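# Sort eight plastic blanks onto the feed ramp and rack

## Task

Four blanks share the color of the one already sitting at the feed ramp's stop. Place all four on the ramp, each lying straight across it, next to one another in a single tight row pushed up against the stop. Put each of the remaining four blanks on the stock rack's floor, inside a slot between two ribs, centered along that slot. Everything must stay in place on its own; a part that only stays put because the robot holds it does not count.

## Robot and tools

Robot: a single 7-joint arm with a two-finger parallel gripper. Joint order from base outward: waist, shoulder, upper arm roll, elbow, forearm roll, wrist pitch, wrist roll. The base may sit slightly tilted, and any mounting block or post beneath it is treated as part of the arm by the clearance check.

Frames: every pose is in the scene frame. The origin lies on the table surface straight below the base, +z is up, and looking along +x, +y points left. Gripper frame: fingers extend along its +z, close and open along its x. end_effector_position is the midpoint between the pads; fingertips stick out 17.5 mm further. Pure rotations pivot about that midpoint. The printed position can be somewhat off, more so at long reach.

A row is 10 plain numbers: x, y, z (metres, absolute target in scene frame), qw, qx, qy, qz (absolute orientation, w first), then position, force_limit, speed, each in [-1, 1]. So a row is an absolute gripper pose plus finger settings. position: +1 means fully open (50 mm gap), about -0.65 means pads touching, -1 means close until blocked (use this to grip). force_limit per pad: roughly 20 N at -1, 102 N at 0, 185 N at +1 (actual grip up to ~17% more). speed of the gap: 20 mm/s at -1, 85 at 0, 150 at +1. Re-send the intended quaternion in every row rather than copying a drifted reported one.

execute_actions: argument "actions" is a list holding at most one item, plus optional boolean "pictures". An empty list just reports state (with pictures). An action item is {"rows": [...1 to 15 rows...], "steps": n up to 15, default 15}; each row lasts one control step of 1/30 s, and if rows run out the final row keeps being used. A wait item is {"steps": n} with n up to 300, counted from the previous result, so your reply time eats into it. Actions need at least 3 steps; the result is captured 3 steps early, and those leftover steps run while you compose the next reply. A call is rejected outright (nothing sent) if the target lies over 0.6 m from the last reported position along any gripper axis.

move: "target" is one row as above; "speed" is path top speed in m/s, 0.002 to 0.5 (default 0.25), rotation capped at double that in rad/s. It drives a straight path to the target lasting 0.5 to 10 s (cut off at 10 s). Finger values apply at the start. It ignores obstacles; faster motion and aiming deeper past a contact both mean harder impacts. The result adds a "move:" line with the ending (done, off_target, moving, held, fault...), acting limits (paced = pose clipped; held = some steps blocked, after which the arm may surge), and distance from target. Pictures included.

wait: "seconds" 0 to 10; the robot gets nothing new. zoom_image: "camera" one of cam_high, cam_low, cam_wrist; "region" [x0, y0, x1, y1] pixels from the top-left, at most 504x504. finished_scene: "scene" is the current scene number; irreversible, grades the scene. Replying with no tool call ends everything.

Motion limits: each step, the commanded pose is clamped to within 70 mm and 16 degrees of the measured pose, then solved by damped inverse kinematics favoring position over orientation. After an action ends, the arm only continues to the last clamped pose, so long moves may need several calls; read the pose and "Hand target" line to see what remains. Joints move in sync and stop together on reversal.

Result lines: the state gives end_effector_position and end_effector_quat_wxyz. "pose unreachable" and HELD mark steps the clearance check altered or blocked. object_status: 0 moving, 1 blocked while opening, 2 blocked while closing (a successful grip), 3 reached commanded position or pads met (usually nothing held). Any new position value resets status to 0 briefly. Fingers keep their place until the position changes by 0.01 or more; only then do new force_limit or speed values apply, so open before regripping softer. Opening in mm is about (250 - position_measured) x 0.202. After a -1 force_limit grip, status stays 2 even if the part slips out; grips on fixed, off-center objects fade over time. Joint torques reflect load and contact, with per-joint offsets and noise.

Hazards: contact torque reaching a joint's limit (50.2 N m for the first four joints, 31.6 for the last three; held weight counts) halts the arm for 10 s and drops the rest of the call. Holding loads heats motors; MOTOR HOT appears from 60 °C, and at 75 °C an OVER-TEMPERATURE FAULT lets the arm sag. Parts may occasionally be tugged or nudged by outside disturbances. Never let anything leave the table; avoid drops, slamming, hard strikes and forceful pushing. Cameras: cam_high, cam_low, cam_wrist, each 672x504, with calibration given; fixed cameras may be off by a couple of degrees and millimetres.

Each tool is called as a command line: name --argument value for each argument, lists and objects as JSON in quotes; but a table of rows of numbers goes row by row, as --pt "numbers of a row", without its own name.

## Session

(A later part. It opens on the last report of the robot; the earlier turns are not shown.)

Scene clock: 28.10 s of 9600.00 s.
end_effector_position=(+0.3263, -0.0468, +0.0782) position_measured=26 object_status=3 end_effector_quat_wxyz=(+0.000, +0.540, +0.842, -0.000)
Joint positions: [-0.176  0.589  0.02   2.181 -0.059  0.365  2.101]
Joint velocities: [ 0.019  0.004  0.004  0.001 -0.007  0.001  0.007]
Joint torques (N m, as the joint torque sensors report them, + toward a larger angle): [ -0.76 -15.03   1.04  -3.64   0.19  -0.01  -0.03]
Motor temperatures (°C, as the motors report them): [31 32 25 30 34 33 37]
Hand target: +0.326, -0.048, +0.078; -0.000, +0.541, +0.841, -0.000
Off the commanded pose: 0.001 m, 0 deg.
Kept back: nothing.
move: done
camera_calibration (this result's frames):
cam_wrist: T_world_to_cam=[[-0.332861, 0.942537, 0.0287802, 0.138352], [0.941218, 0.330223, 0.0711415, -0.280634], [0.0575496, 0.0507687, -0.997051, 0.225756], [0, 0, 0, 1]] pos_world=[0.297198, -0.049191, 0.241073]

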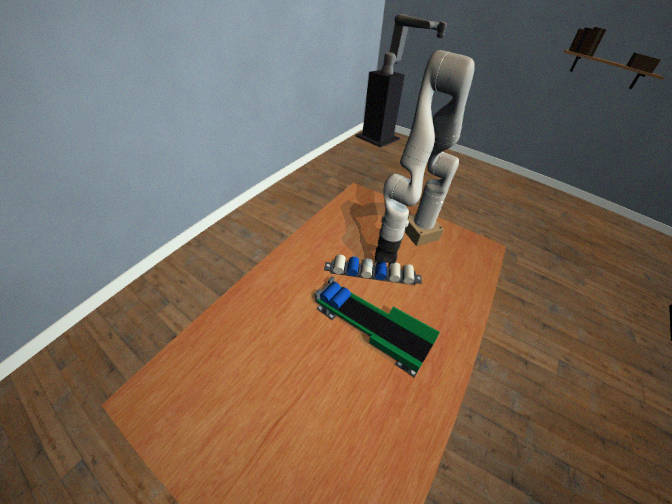

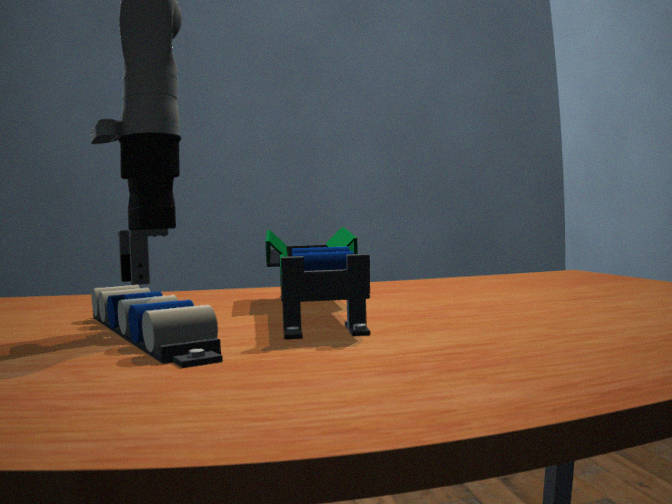

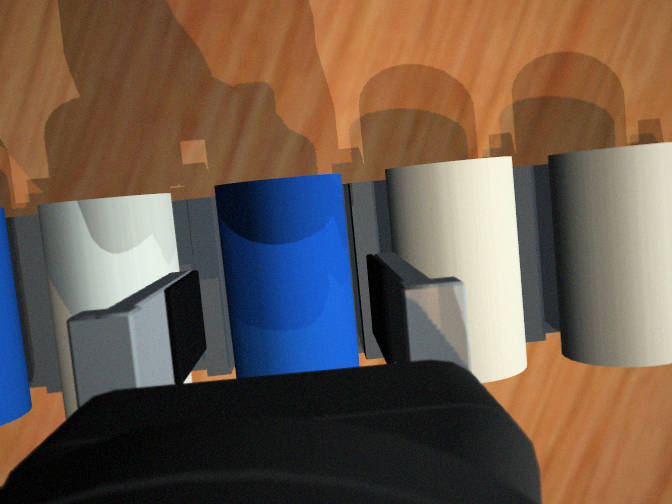

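move --target '[0.3263,-0.0472,0.0417,0,0.5406,0.8413,0,0.84,-0.3,-0.6]' --speed 0.1

execute_actions --actions '[{"rows":[[0.3263,-0.0472,0.0417,0,0.5406,0.8413,0,-1,-0.3,-0.6]],"steps":12}]' --pictures true

Scene clock: 29.10 s of 9600.00 s.
end_effector_position=(+0.3266, -0.0471, +0.0420) position_measured=26 object_status=3 end_effector_quat_wxyz=(+0.000, +0.540, +0.841, +0.000)
Joint positions: [-0.167  0.689  0.008  2.193 -0.064  0.252  2.105]
Joint velocities: [ 0.001  0.008  0.    -0.002 -0.001 -0.001  0.   ]
Joint torques (N m, as the joint torque sensors report them, + toward a larger angle): [ -0.4  -15.94   0.4   -2.44   0.26   0.01   0.01]
Motor temperatures (°C, as the motors report them): [31 32 25 30 34 33 37]
Hand target: +0.326, -0.047, +0.042; -0.000, +0.540, +0.841, +0.000
Off the commanded pose: 0.000 m, 0 deg.
Kept back: nothing.
move: done
camera_calibration (this result's frames):
cam_wrist: T_world_to_cam=[[-0.33119, 0.943112, 0.0291947, 0.139268], [0.941742, 0.32847, 0.0723165, -0.27855], [0.058613, 0.0514444, -0.996954, 0.189368], [0, 0, 0, 1]] pos_world=[0.297347, -0.0495923, 0.204869]

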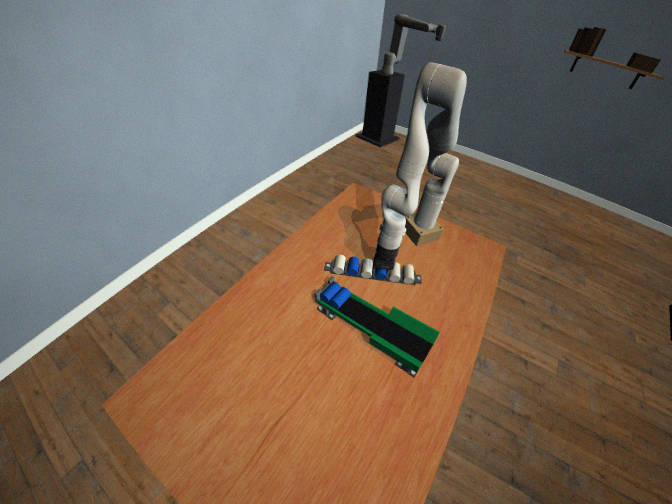

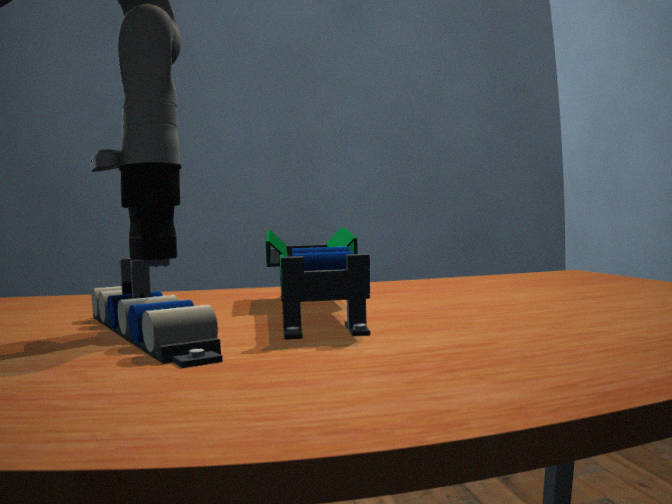

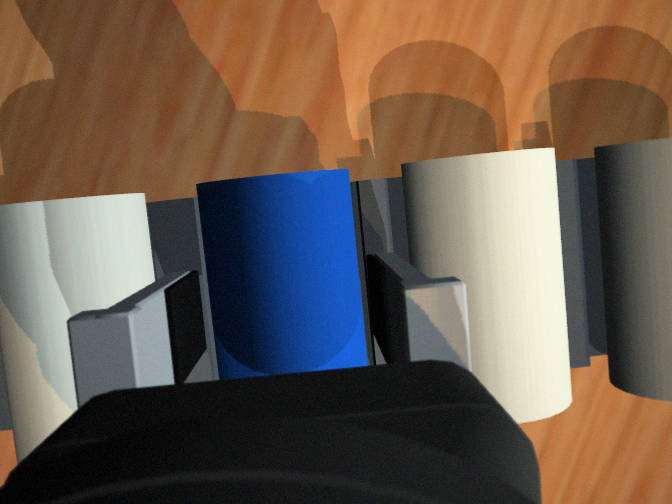

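Scene clock: 29.40 s of 9600.00 s.
end_effector_position=(+0.3264, -0.0472, +0.0418) position_measured=60 object_status=0 end_effector_quat_wxyz=(+0.000, +0.541, +0.841, +0.000)
Joint positions: [-0.167  0.69   0.008  2.193 -0.064  0.252  2.105]
Joint velocities: [-0.    -0.    -0.     0.    -0.001 -0.     0.   ]
Joint torques (N m, as the joint torque sensors report them, + toward a larger angle): [ -0.37 -15.77   0.62  -2.33   0.21  -0.02   0.02]
Motor temperatures (°C, as the motors report them): [31 32 25 30 34 33 37]
Steps of this call (steps 1 to 9: the first 9 steps of this action). Readings (end_effector_position | what the end effector reports):
1: (+0.3266, -0.0471, +0.0419) | position_measured=32 object_status=0
2: (+0.3265, -0.0472, +0.0419) | position_measured=39 object_status=0
4: (+0.3264, -0.0472, +0.0418) | position_measured=54 object_status=0
8: (+0.3264, -0.0472, +0.0418) | position_measured=60 object_status=0
9: the state above
camera_calibration (this result's frames):
cam_wrist: T_world_to_cam=[[-0.330884, 0.943217, 0.0292865, 0.139138], [0.941886, 0.32819, 0.0717129, -0.278286], [0.0580292, 0.0513131, -0.996995, 0.18932], [0, 0, 0, 1]] pos_world=[0.297166, -0.0496214, 0.204633]

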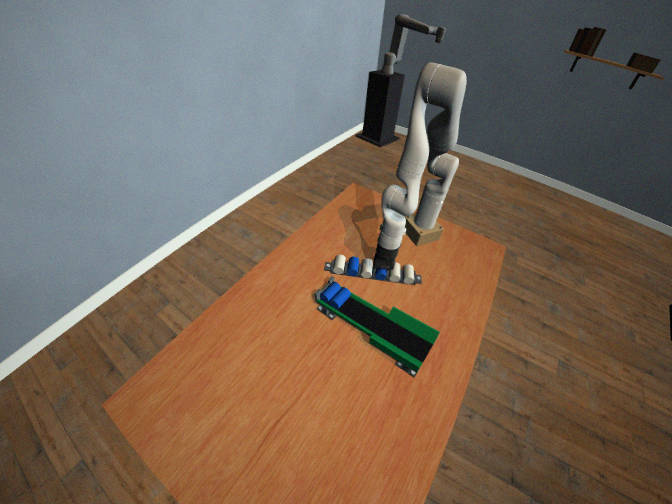

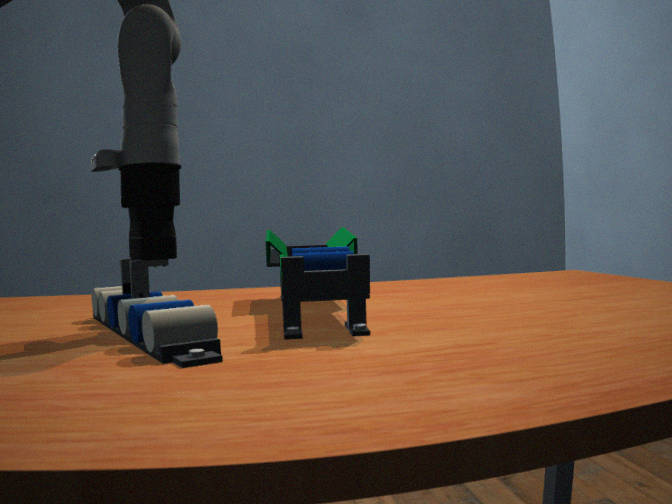

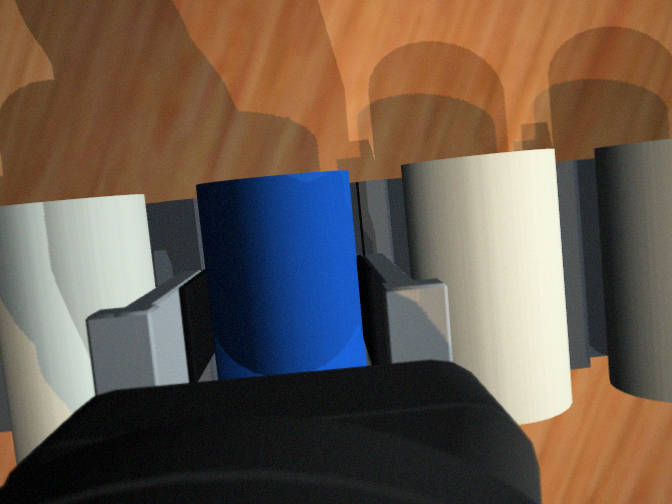

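move --target '[0.3340,-0.0437,0.100,0,0.5406,0.8413,0,-1,-0.3,-0.6]' --speed 0.18

move --target '[0.5609,-0.0320,0.1420,0.1795,0.7139,0.6473,-0.1980,-1,-0.3,-0.6]' --speed 0.3

move --target '[0.5598,-0.0430,0.0985,0.1795,0.7139,0.6473,-0.1980,-1,-0.3,-0.6]' --speed 0.08

zoom_image --camera "cam_low" --region '[260,170,370,280]'

Scene clock: 30.50 s of 9600.00 s.
end_effector_position=(+0.3337, -0.0439, +0.0997) position_measured=60 object_status=2 end_effector_quat_wxyz=(-0.000, +0.541, +0.841, -0.000)
Joint positions: [-0.191  0.541  0.029  2.145 -0.058  0.45   2.089]
Joint velocities: [-0.002 -0.006 -0.     0.     0.001  0.    -0.001]
Joint torques (N m, as the joint torque sensors report them, + toward a larger angle): [ -0.48 -15.29   0.64  -4.46   0.12  -0.04  -0.07]
Motor temperatures (°C, as the motors report them): [31 32 25 30 34 33 37]
Hand target: +0.334, -0.044, +0.100; +0.000, +0.541, +0.841, -0.000
Off your previous action's commanded pose: 0.000 m, 0 deg at its last step (step 3 of this call).
Off the commanded pose: 0.000 m, 0 deg.
Kept back: nothing.
move: done
camera_calibration (this result's frames):
cam_wrist: T_world_to_cam=[[-0.33025, 0.943441, 0.0292311, 0.136542], [0.942153, 0.327603, 0.0708865, -0.29048], [0.057301, 0.0509504, -0.997056, 0.246708], [0, 0, 0, 1]] pos_world=[0.304632, -0.0462269, 0.262581]

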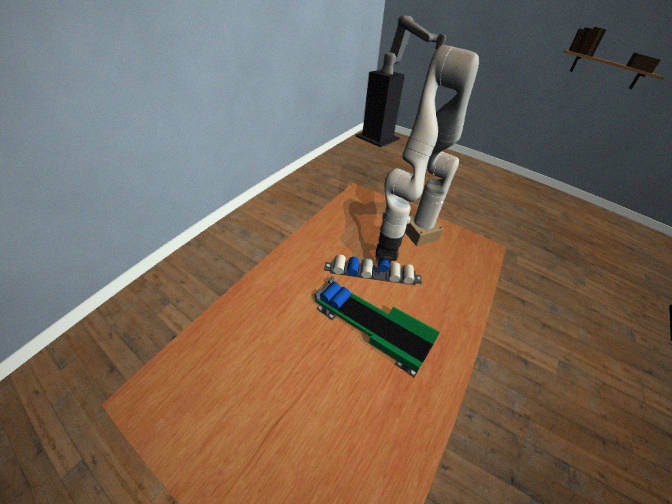

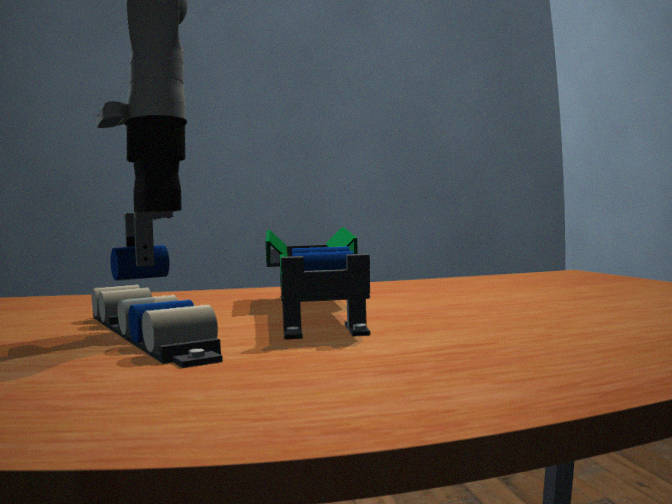

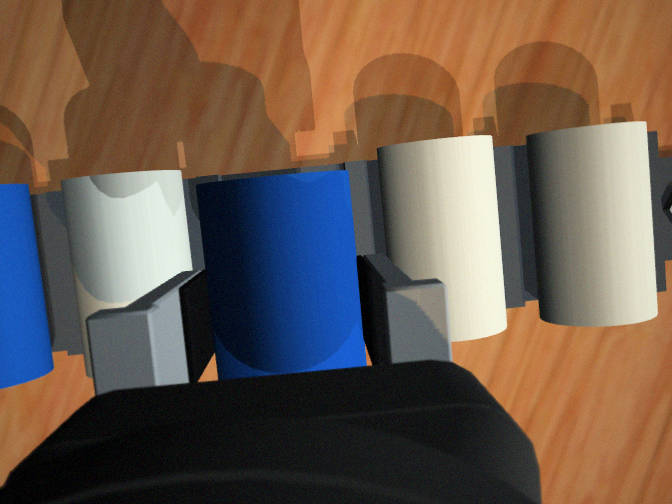

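Scene clock: 32.33 s of 9600.00 s.
end_effector_position=(+0.5616, -0.0317, +0.1440) position_measured=60 object_status=2 end_effector_quat_wxyz=(+0.180, +0.715, +0.646, -0.198)
Joint positions: [-0.698  1.019  0.529  1.164  0.074  1.17   1.271]
Joint velocities: [ 0.005  0.015 -0.001 -0.007 -0.     0.004 -0.   ]
Joint torques (N m, as the joint torque sensors report them, + toward a larger angle): [  0.09 -24.39   5.7   -7.26   1.97   0.51  -0.11]
Motor temperatures (°C, as the motors report them): [31 32 25 30 34 33 37]
Hand target: +0.561, -0.032, +0.143; +0.179, +0.715, +0.646, -0.199
Off the commanded pose: 0.002 m, 0 deg.
Kept back: nothing.
move: done
camera_calibration (this result's frames):
cam_wrist: T_world_to_cam=[[0.177238, 0.854767, -0.487812, -0.0143403], [0.983859, -0.141471, 0.109576, -0.556124], [0.024651, -0.499359, -0.866044, 0.259205], [0, 0, 0, 1]] pos_world=[0.5433, 0.0630186, 0.278426]

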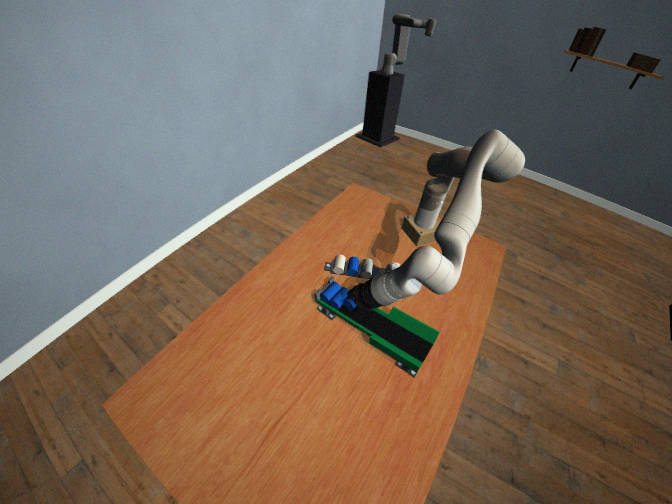

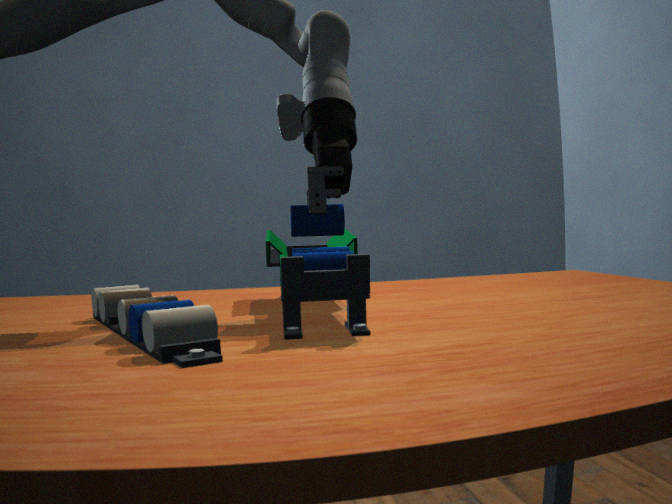

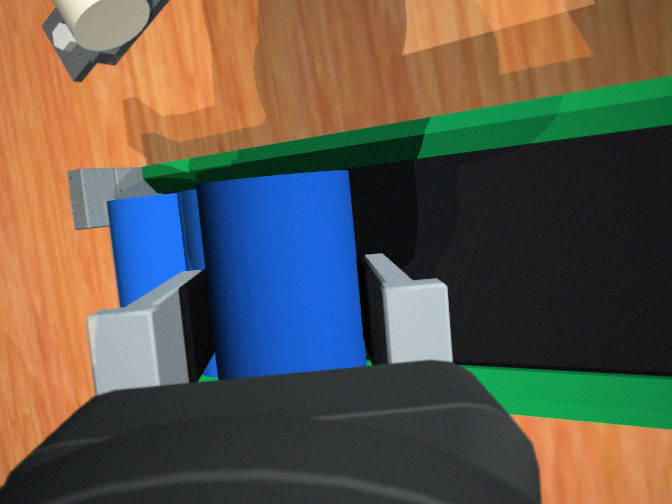

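Scene clock: 33.23 s of 9600.00 s.
end_effector_position=(+0.5600, -0.0429, +0.0986) position_measured=60 object_status=2 end_effector_quat_wxyz=(+0.180, +0.714, +0.647, -0.198)
Joint positions: [-0.682  1.078  0.517  1.204  0.067  1.073  1.255]
Joint velocities: [ 0.001  0.002  0.    -0.    -0.001 -0.    -0.   ]
Joint torques (N m, as the joint torque sensors report them, + toward a larger angle): [ -0.34 -24.06   5.81  -6.57   1.71   0.65   0.06]
Motor temperatures (°C, as the motors report them): [31 32 25 30 34 33 37]
Hand target: +0.560, -0.043, +0.099; +0.179, +0.714, +0.647, -0.198
Off the commanded pose: 0.000 m, 0 deg.
Kept back: nothing.
move: done
camera_calibration (this result's frames):
cam_wrist: T_world_to_cam=[[0.175002, 0.855413, -0.487486, -0.0253472], [0.984237, -0.139164, 0.109133, -0.55124], [0.0255134, -0.4989, -0.866284, 0.213911], [0, 0, 0, 1]] pos_world=[0.54153, 0.0516898, 0.23311]

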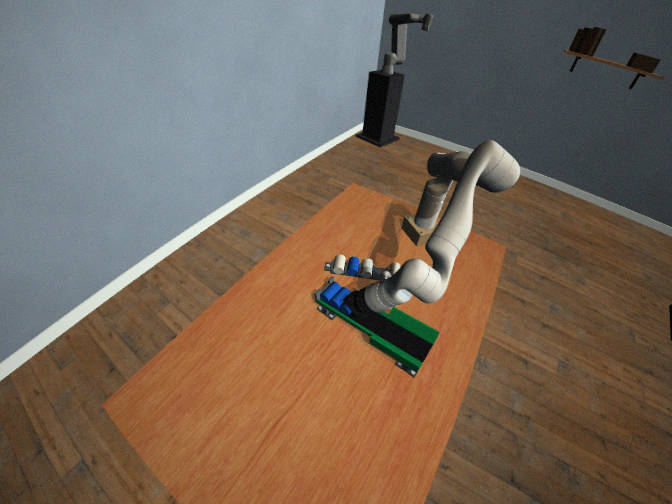

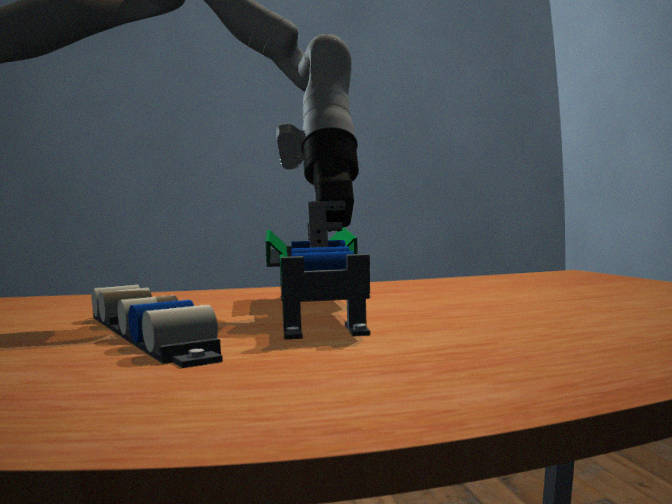

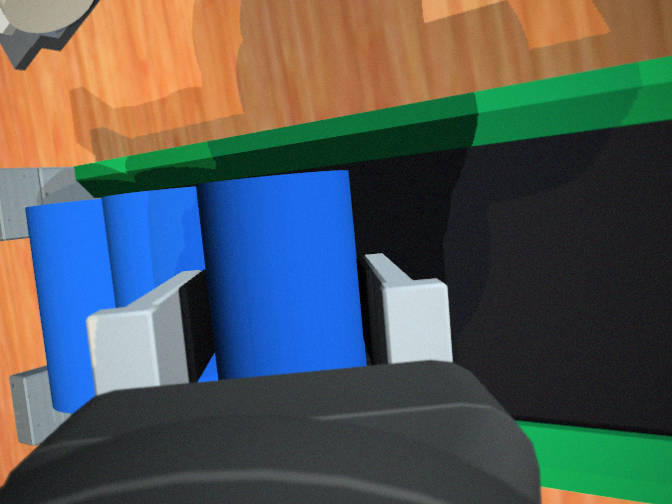

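Region (260, 170, 370, 280) of cam_low's 672x504 image, scaled by 4.582, with more detail than that image has.

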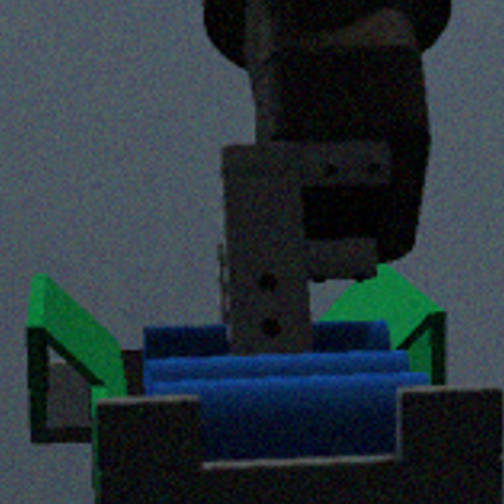

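execute_actions --actions '[{"rows":[[0.5598,-0.0432,0.0979,0.1795,0.7139,0.6473,-0.1980,-1,-0.3,-0.6],[0.5598,-0.0434,0.0972,0.1795,0.7139,0.6473,-0.1980,-1,-0.3,-0.6],[0.5597,-0.0436,0.0966,0.1795,0.7139,0.6473,-0.1980,-1,-0.3,-0.6],[0.5597,-0.0437,0.0961,0.1795,0.7139,0.6473,-0.1980,-1,-0.3,-0.6],[0.5597,-0.0438,0.0958,0.1795,0.7139,0.6473,-0.1980,-1,-0.3,-0.6],[0.5597,-0.0438,0.0957,0.1795,0.7139,0.6473,-0.1980,-1,-0.3,-0.6],[0.5597,-0.0438,0.0957,0.1795,0.7139,0.6473,-0.1980,-1,-0.3,-0.6],[0.5597,-0.0438,0.0957,0.1795,0.7139,0.6473,-0.1980,-1,-0.3,-0.6],[0.5597,-0.0438,0.0957,0.1795,0.7139,0.6473,-0.1980,0.745,-0.3,-0.8]],"steps":14}]' --pictures false

move --target '[0.5622,-0.0180,0.1430,0.1795,0.7139,0.6473,-0.1980,0.745,-0.3,-0.8]' --speed 0.12

move --target '[0.3718,-0.1450,0.086,0,0.5406,0.8413,0,0.84,-0.3,-0.6]' --speed 0.32

Scene clock: 34.83 s of 9600.00 s.
end_effector_position=(+0.5597, -0.0438, +0.0958) position_measured=45 object_status=0 end_effector_quat_wxyz=(+0.180, +0.714, +0.647, -0.198)
Joint positions: [-0.681  1.081  0.517  1.206  0.066  1.067  1.254]
Joint velocities: [ 0.    -0.003  0.003 -0.002  0.004  0.001  0.   ]
Joint torques (N m, as the joint torque sensors report them, + toward a larger angle): [ -0.32 -23.99   5.54  -6.32   1.86   0.33   0.1 ]
Motor temperatures (°C, as the motors report them): [31 32 25 30 34 33 37]
Steps of this call (steps 1 to 37: nothing new was sent; steps 38 to 48: the first 11 steps of this action). Readings (end_effector_position | what the end effector reports):
38: (+0.5599, -0.0430, +0.0984) | position_measured=60 object_status=2
39: (+0.5599, -0.0431, +0.0981) | position_measured=60 object_status=2
41: (+0.5598, -0.0435, +0.0971) | position_measured=60 object_status=2
45: (+0.5597, -0.0437, +0.0958) | position_measured=60 object_status=2
48: the state above

Scene clock: 35.83 s of 9600.00 s.
end_effector_position=(+0.5621, -0.0181, +0.1429) position_measured=42 object_status=3 end_effector_quat_wxyz=(+0.180, +0.714, +0.647, -0.198)
Joint positions: [-0.715  1.027  0.526  1.148  0.069  1.188  1.256]
Joint velocities: [-0.001 -0.001 -0.    -0.002 -0.001  0.001 -0.   ]
Joint torques (N m, as the joint torque sensors report them, + toward a larger angle): [ -0.21 -24.28   5.42  -6.99   1.71   0.4   -0.13]
Motor temperatures (°C, as the motors report them): [31 32 25 30 34 33 37]
Hand target: +0.562, -0.018, +0.143; +0.180, +0.714, +0.647, -0.198
Off your previous action's commanded pose: 0.000 m, 0 deg at its last step (step 3 of this call).
Off the commanded pose: 0.000 m, 0 deg.
Kept back: nothing.
move: done
camera_calibration (this result's frames):
cam_wrist: T_world_to_cam=[[0.175829, 0.855203, -0.487557, -0.0257767], [0.984098, -0.140024, 0.109287, -0.554668], [0.0251932, -0.49902, -0.866224, 0.264794], [0, 0, 0, 1]] pos_world=[0.543709, 0.076515, 0.277422]

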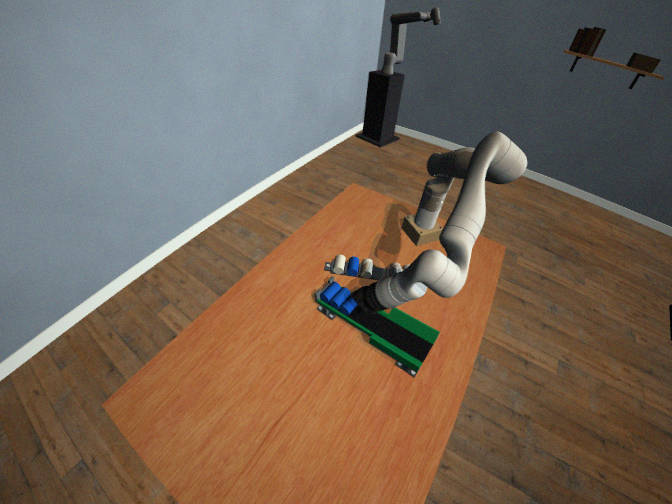

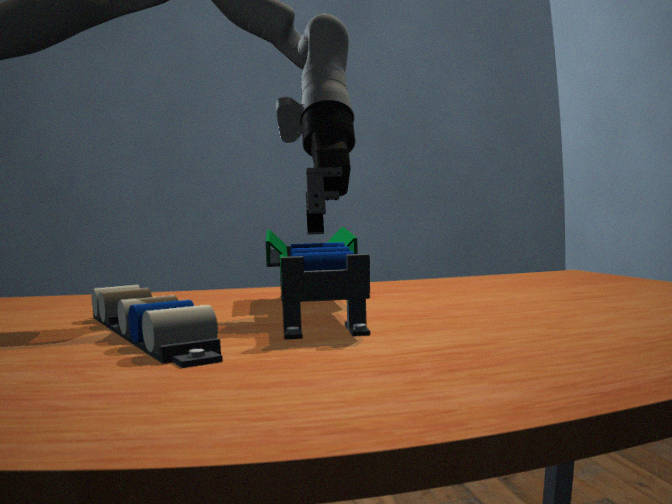

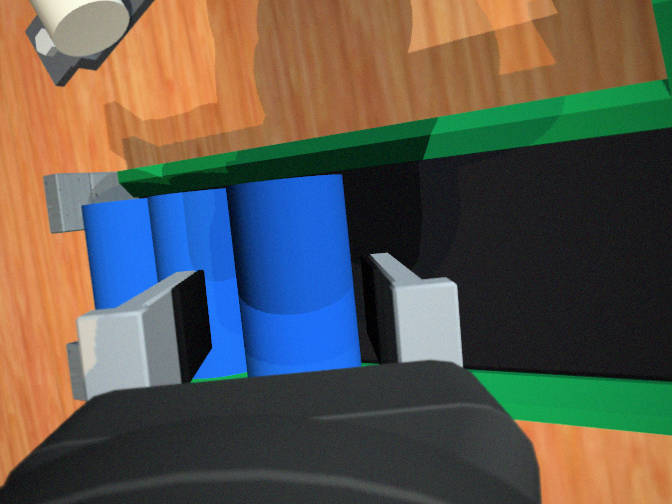

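Scene clock: 37.60 s of 9600.00 s.
end_effector_position=(+0.3716, -0.1437, +0.0848) position_measured=26 object_status=3 end_effector_quat_wxyz=(-0.000, +0.538, +0.843, +0.000)
Joint positions: [ 0.069  0.653  0.004  1.959 -0.03   0.526  2.308]
Joint velocities: [ 0.025  0.001  0.007 -0.001 -0.009  0.002  0.011]
Joint torques (N m, as the joint torque sensors report them, + toward a larger angle): [  0.04 -17.56   0.18  -5.12   0.37  -0.02  -0.1 ]
Motor temperatures (°C, as the motors report them): [31 32 25 30 34 33 37]
Hand target: +0.371, -0.145, +0.085; -0.000, +0.540, +0.842, +0.000
Off the commanded pose: 0.002 m, 0 deg.
Kept back: nothing.
move: done
camera_calibration (this result's frames):
cam_wrist: T_world_to_cam=[[-0.33601, 0.941381, 0.0299941, 0.245423], [0.940106, 0.333273, 0.0716175, -0.290921], [0.0574231, 0.0522618, -0.996981, 0.234878], [0, 0, 0, 1]] pos_world=[0.342474, -0.146356, 0.247643]

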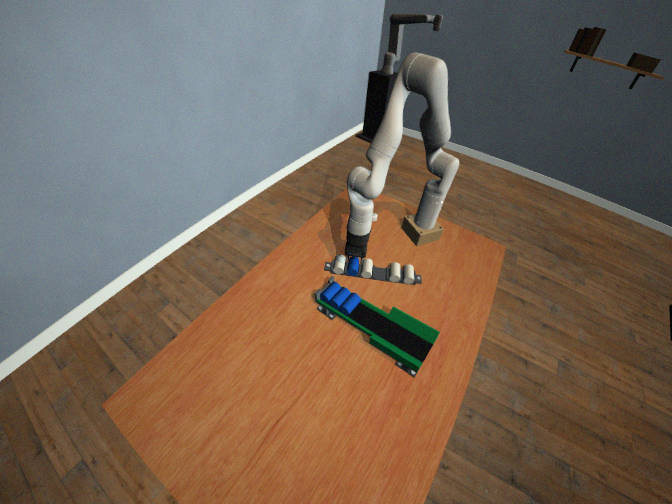

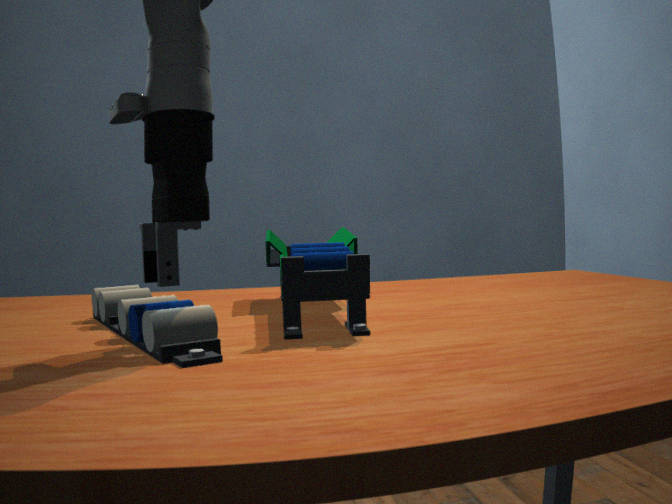

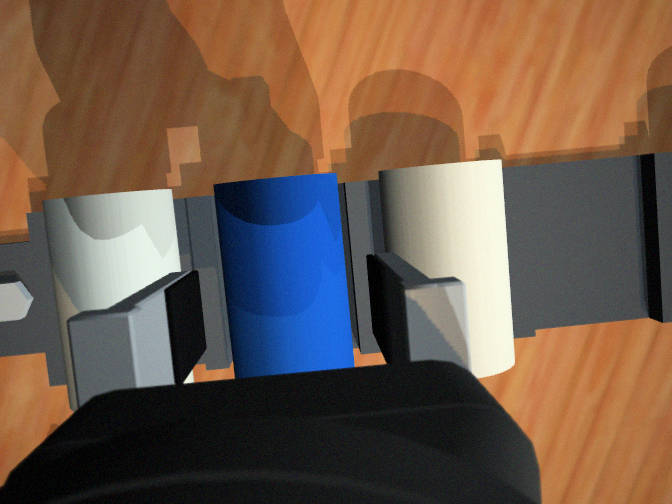

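move --target '[0.3715,-0.1454,0.0423,0,0.5406,0.8413,0,0.84,-0.3,-0.6]' --speed 0.11

execute_actions --actions '[{"rows":[[0.3715,-0.1454,0.0423,0,0.5406,0.8413,0,-1,-0.3,-0.6]],"steps":12}]' --pictures true

zoom_image --camera "cam_wrist" --region '[170,150,410,370]'

Scene clock: 38.60 s of 9600.00 s.
end_effector_position=(+0.3718, -0.1454, +0.0426) position_measured=26 object_status=3 end_effector_quat_wxyz=(+0.000, +0.540, +0.841, +0.000)
Joint positions: [ 0.074  0.75   0.001  1.971 -0.032  0.415  2.308]
Joint velocities: [ 0.     0.007 -0.     0.    -0.001  0.    -0.   ]
Joint torques (N m, as the joint torque sensors report them, + toward a larger angle): [ -0.11 -18.26   0.45  -4.05   0.23  -0.07   0.09]
Motor temperatures (°C, as the motors report them): [31 32 25 30 34 33 37]
Hand target: +0.372, -0.145, +0.042; -0.000, +0.540, +0.841, +0.000
Off the commanded pose: 0.000 m, 0 deg.
Kept back: nothing.
move: done
camera_calibration (this result's frames):
cam_wrist: T_world_to_cam=[[-0.331177, 0.943121, 0.0290809, 0.246911], [0.941753, 0.328471, 0.0721601, -0.288843], [0.0585034, 0.0512847, -0.996969, 0.192407], [0, 0, 0, 1]] pos_world=[0.342533, -0.147858, 0.205486]

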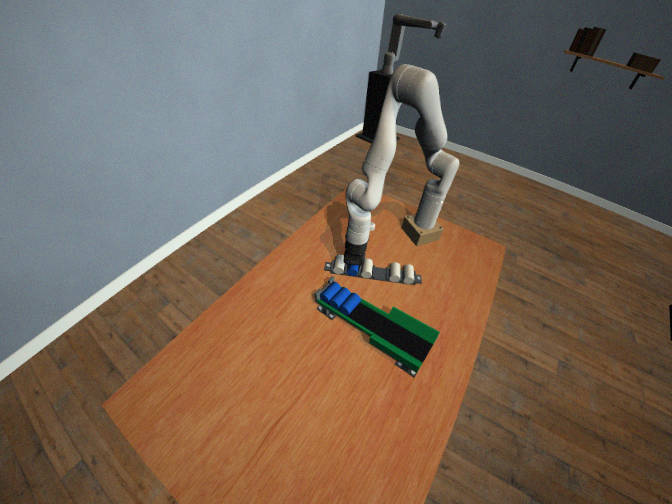

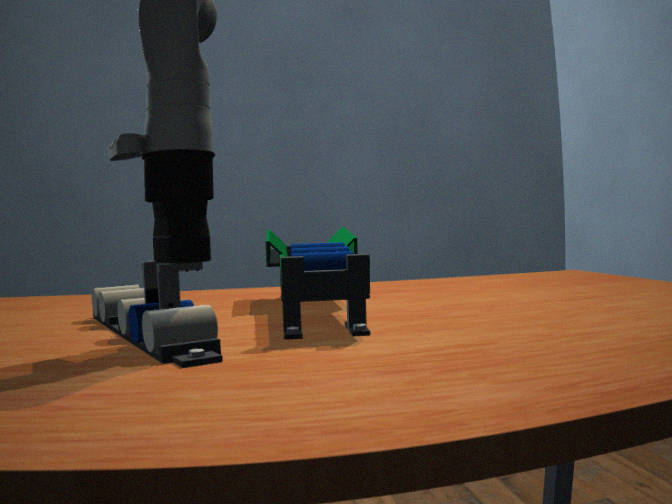

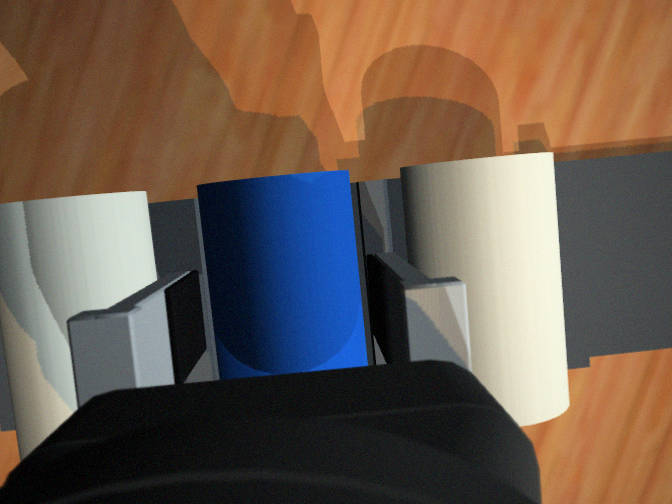

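Scene clock: 38.90 s of 9600.00 s.
end_effector_position=(+0.3716, -0.1454, +0.0424) position_measured=60 object_status=0 end_effector_quat_wxyz=(+0.000, +0.541, +0.841, +0.000)
Joint positions: [ 0.074  0.751  0.002  1.972 -0.032  0.415  2.308]
Joint velocities: [ 0.     0.    -0.    -0.001 -0.     0.    -0.   ]
Joint torques (N m, as the joint torque sensors report them, + toward a larger angle): [ -0.17 -18.     0.35  -3.86   0.18   0.03  -0.08]
Motor temperatures (°C, as the motors report them): [31 32 25 30 34 33 37]
Steps of this call (steps 1 to 9: the first 9 steps of this action). Readings (end_effector_position | what the end effector reports):
1: (+0.3717, -0.1454, +0.0426) | position_measured=32 object_status=0
2: (+0.3717, -0.1454, +0.0425) | position_measured=39 object_status=0
4: (+0.3716, -0.1454, +0.0424) | position_measured=54 object_status=0
8: (+0.3716, -0.1454, +0.0424) | position_measured=60 object_status=0
9: the state above
camera_calibration (this result's frames):
cam_wrist: T_world_to_cam=[[-0.330867, 0.943224, 0.0292592, 0.246709], [0.941894, 0.328178, 0.071663, -0.288662], [0.057992, 0.05127, -0.997, 0.192348], [0, 0, 0, 1]] pos_world=[0.342362, -0.147831, 0.205239]

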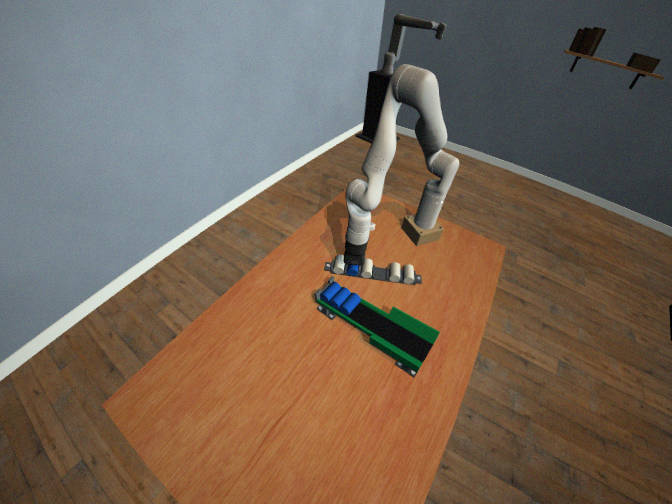

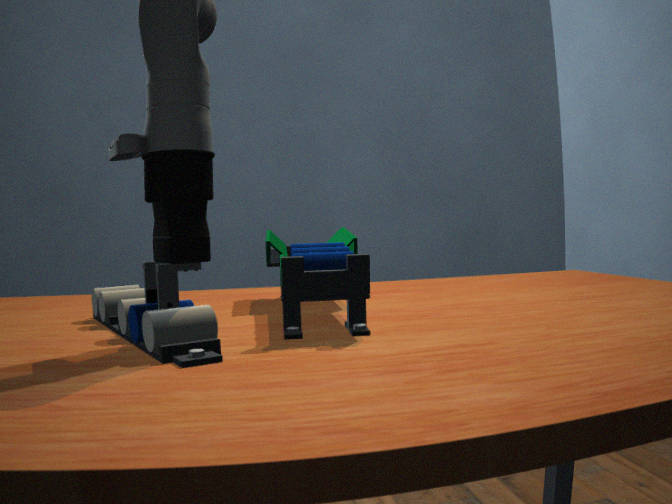

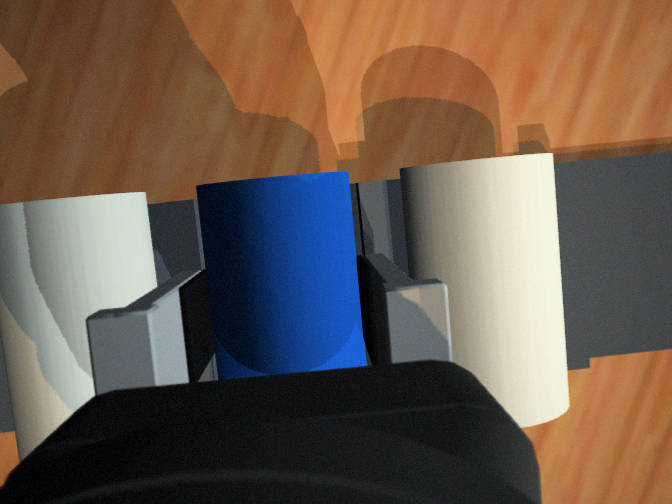

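Region (170, 150, 410, 370) of cam_wrist's 672x504 image, scaled by 2.100; it fills the top 462 rows of this view, and the rest is white.

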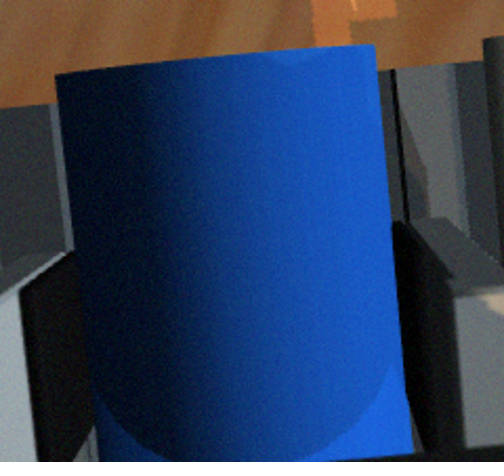

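execute_actions --actions '[]'

Scene clock: 39.20 s of 9600.00 s.
end_effector_position=(+0.3716, -0.1454, +0.0424) position_measured=60 object_status=2 end_effector_quat_wxyz=(+0.000, +0.541, +0.841, +0.000)
Joint positions: [ 0.074  0.751  0.002  1.972 -0.032  0.415  2.308]
Joint velocities: [ 0.     0.    -0.    -0.    -0.    -0.001 -0.   ]
Joint torques (N m, as the joint torque sensors report them, + toward a larger angle): [ -0.14 -18.17   0.62  -4.19   0.05  -0.07   0.03]
Motor temperatures (°C, as the motors report them): [31 32 25 30 34 33 37]
Hand target: +0.372, -0.145, +0.042; -0.000, +0.541, +0.841, +0.000
Off the commanded pose: 0.000 m, 0 deg.
Kept back: nothing.
Steps of this call (steps 1 to 3: the last 3 steps of your previous action; steps 4 to 9: nothing new was sent). Readings (end_effector_position | what the end effector reports):
1: (+0.3716, -0.1454, +0.0424) | position_measured=60 object_status=0
2: (+0.3716, -0.1454, +0.0424) | position_measured=60 object_status=2
4: (+0.3716, -0.1454, +0.0424) | position_measured=60 object_status=2
8: (+0.3716, -0.1454, +0.0424) | position_measured=60 object_status=2
9: the state above
camera_calibration (this result's frames):
cam_wrist: T_world_to_cam=[[-0.330869, 0.943223, 0.0292572, 0.246709], [0.941893, 0.32818, 0.071662, -0.288662], [0.0579916, 0.0512679, -0.997, 0.192348], [0, 0, 0, 1]] pos_world=[0.342362, -0.14783, 0.205239]

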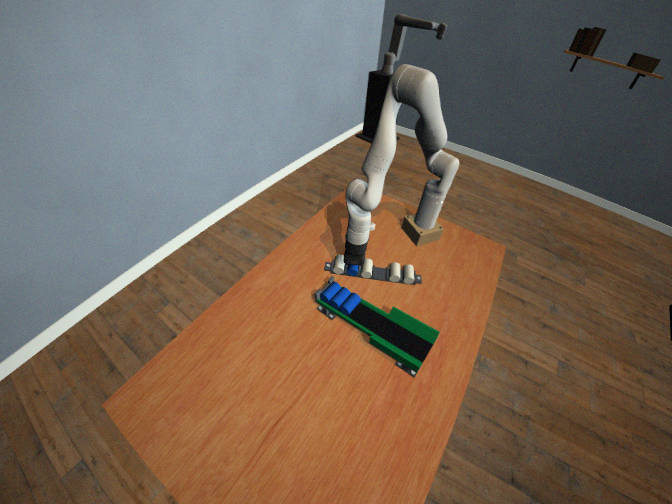

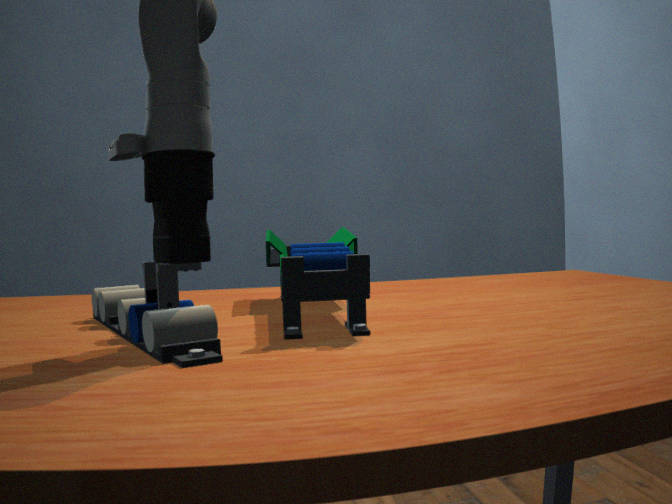

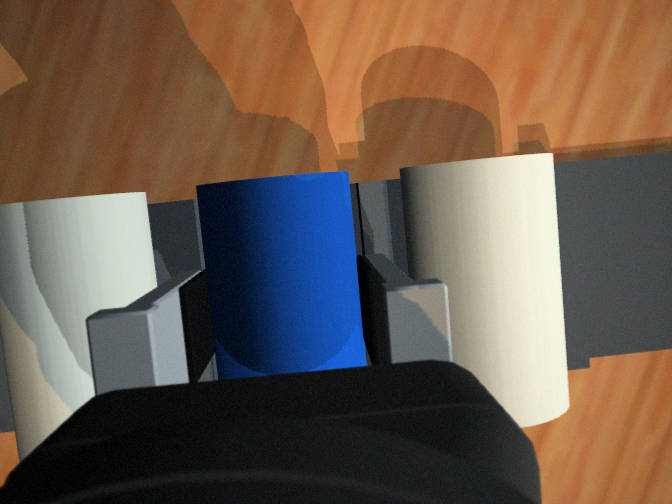

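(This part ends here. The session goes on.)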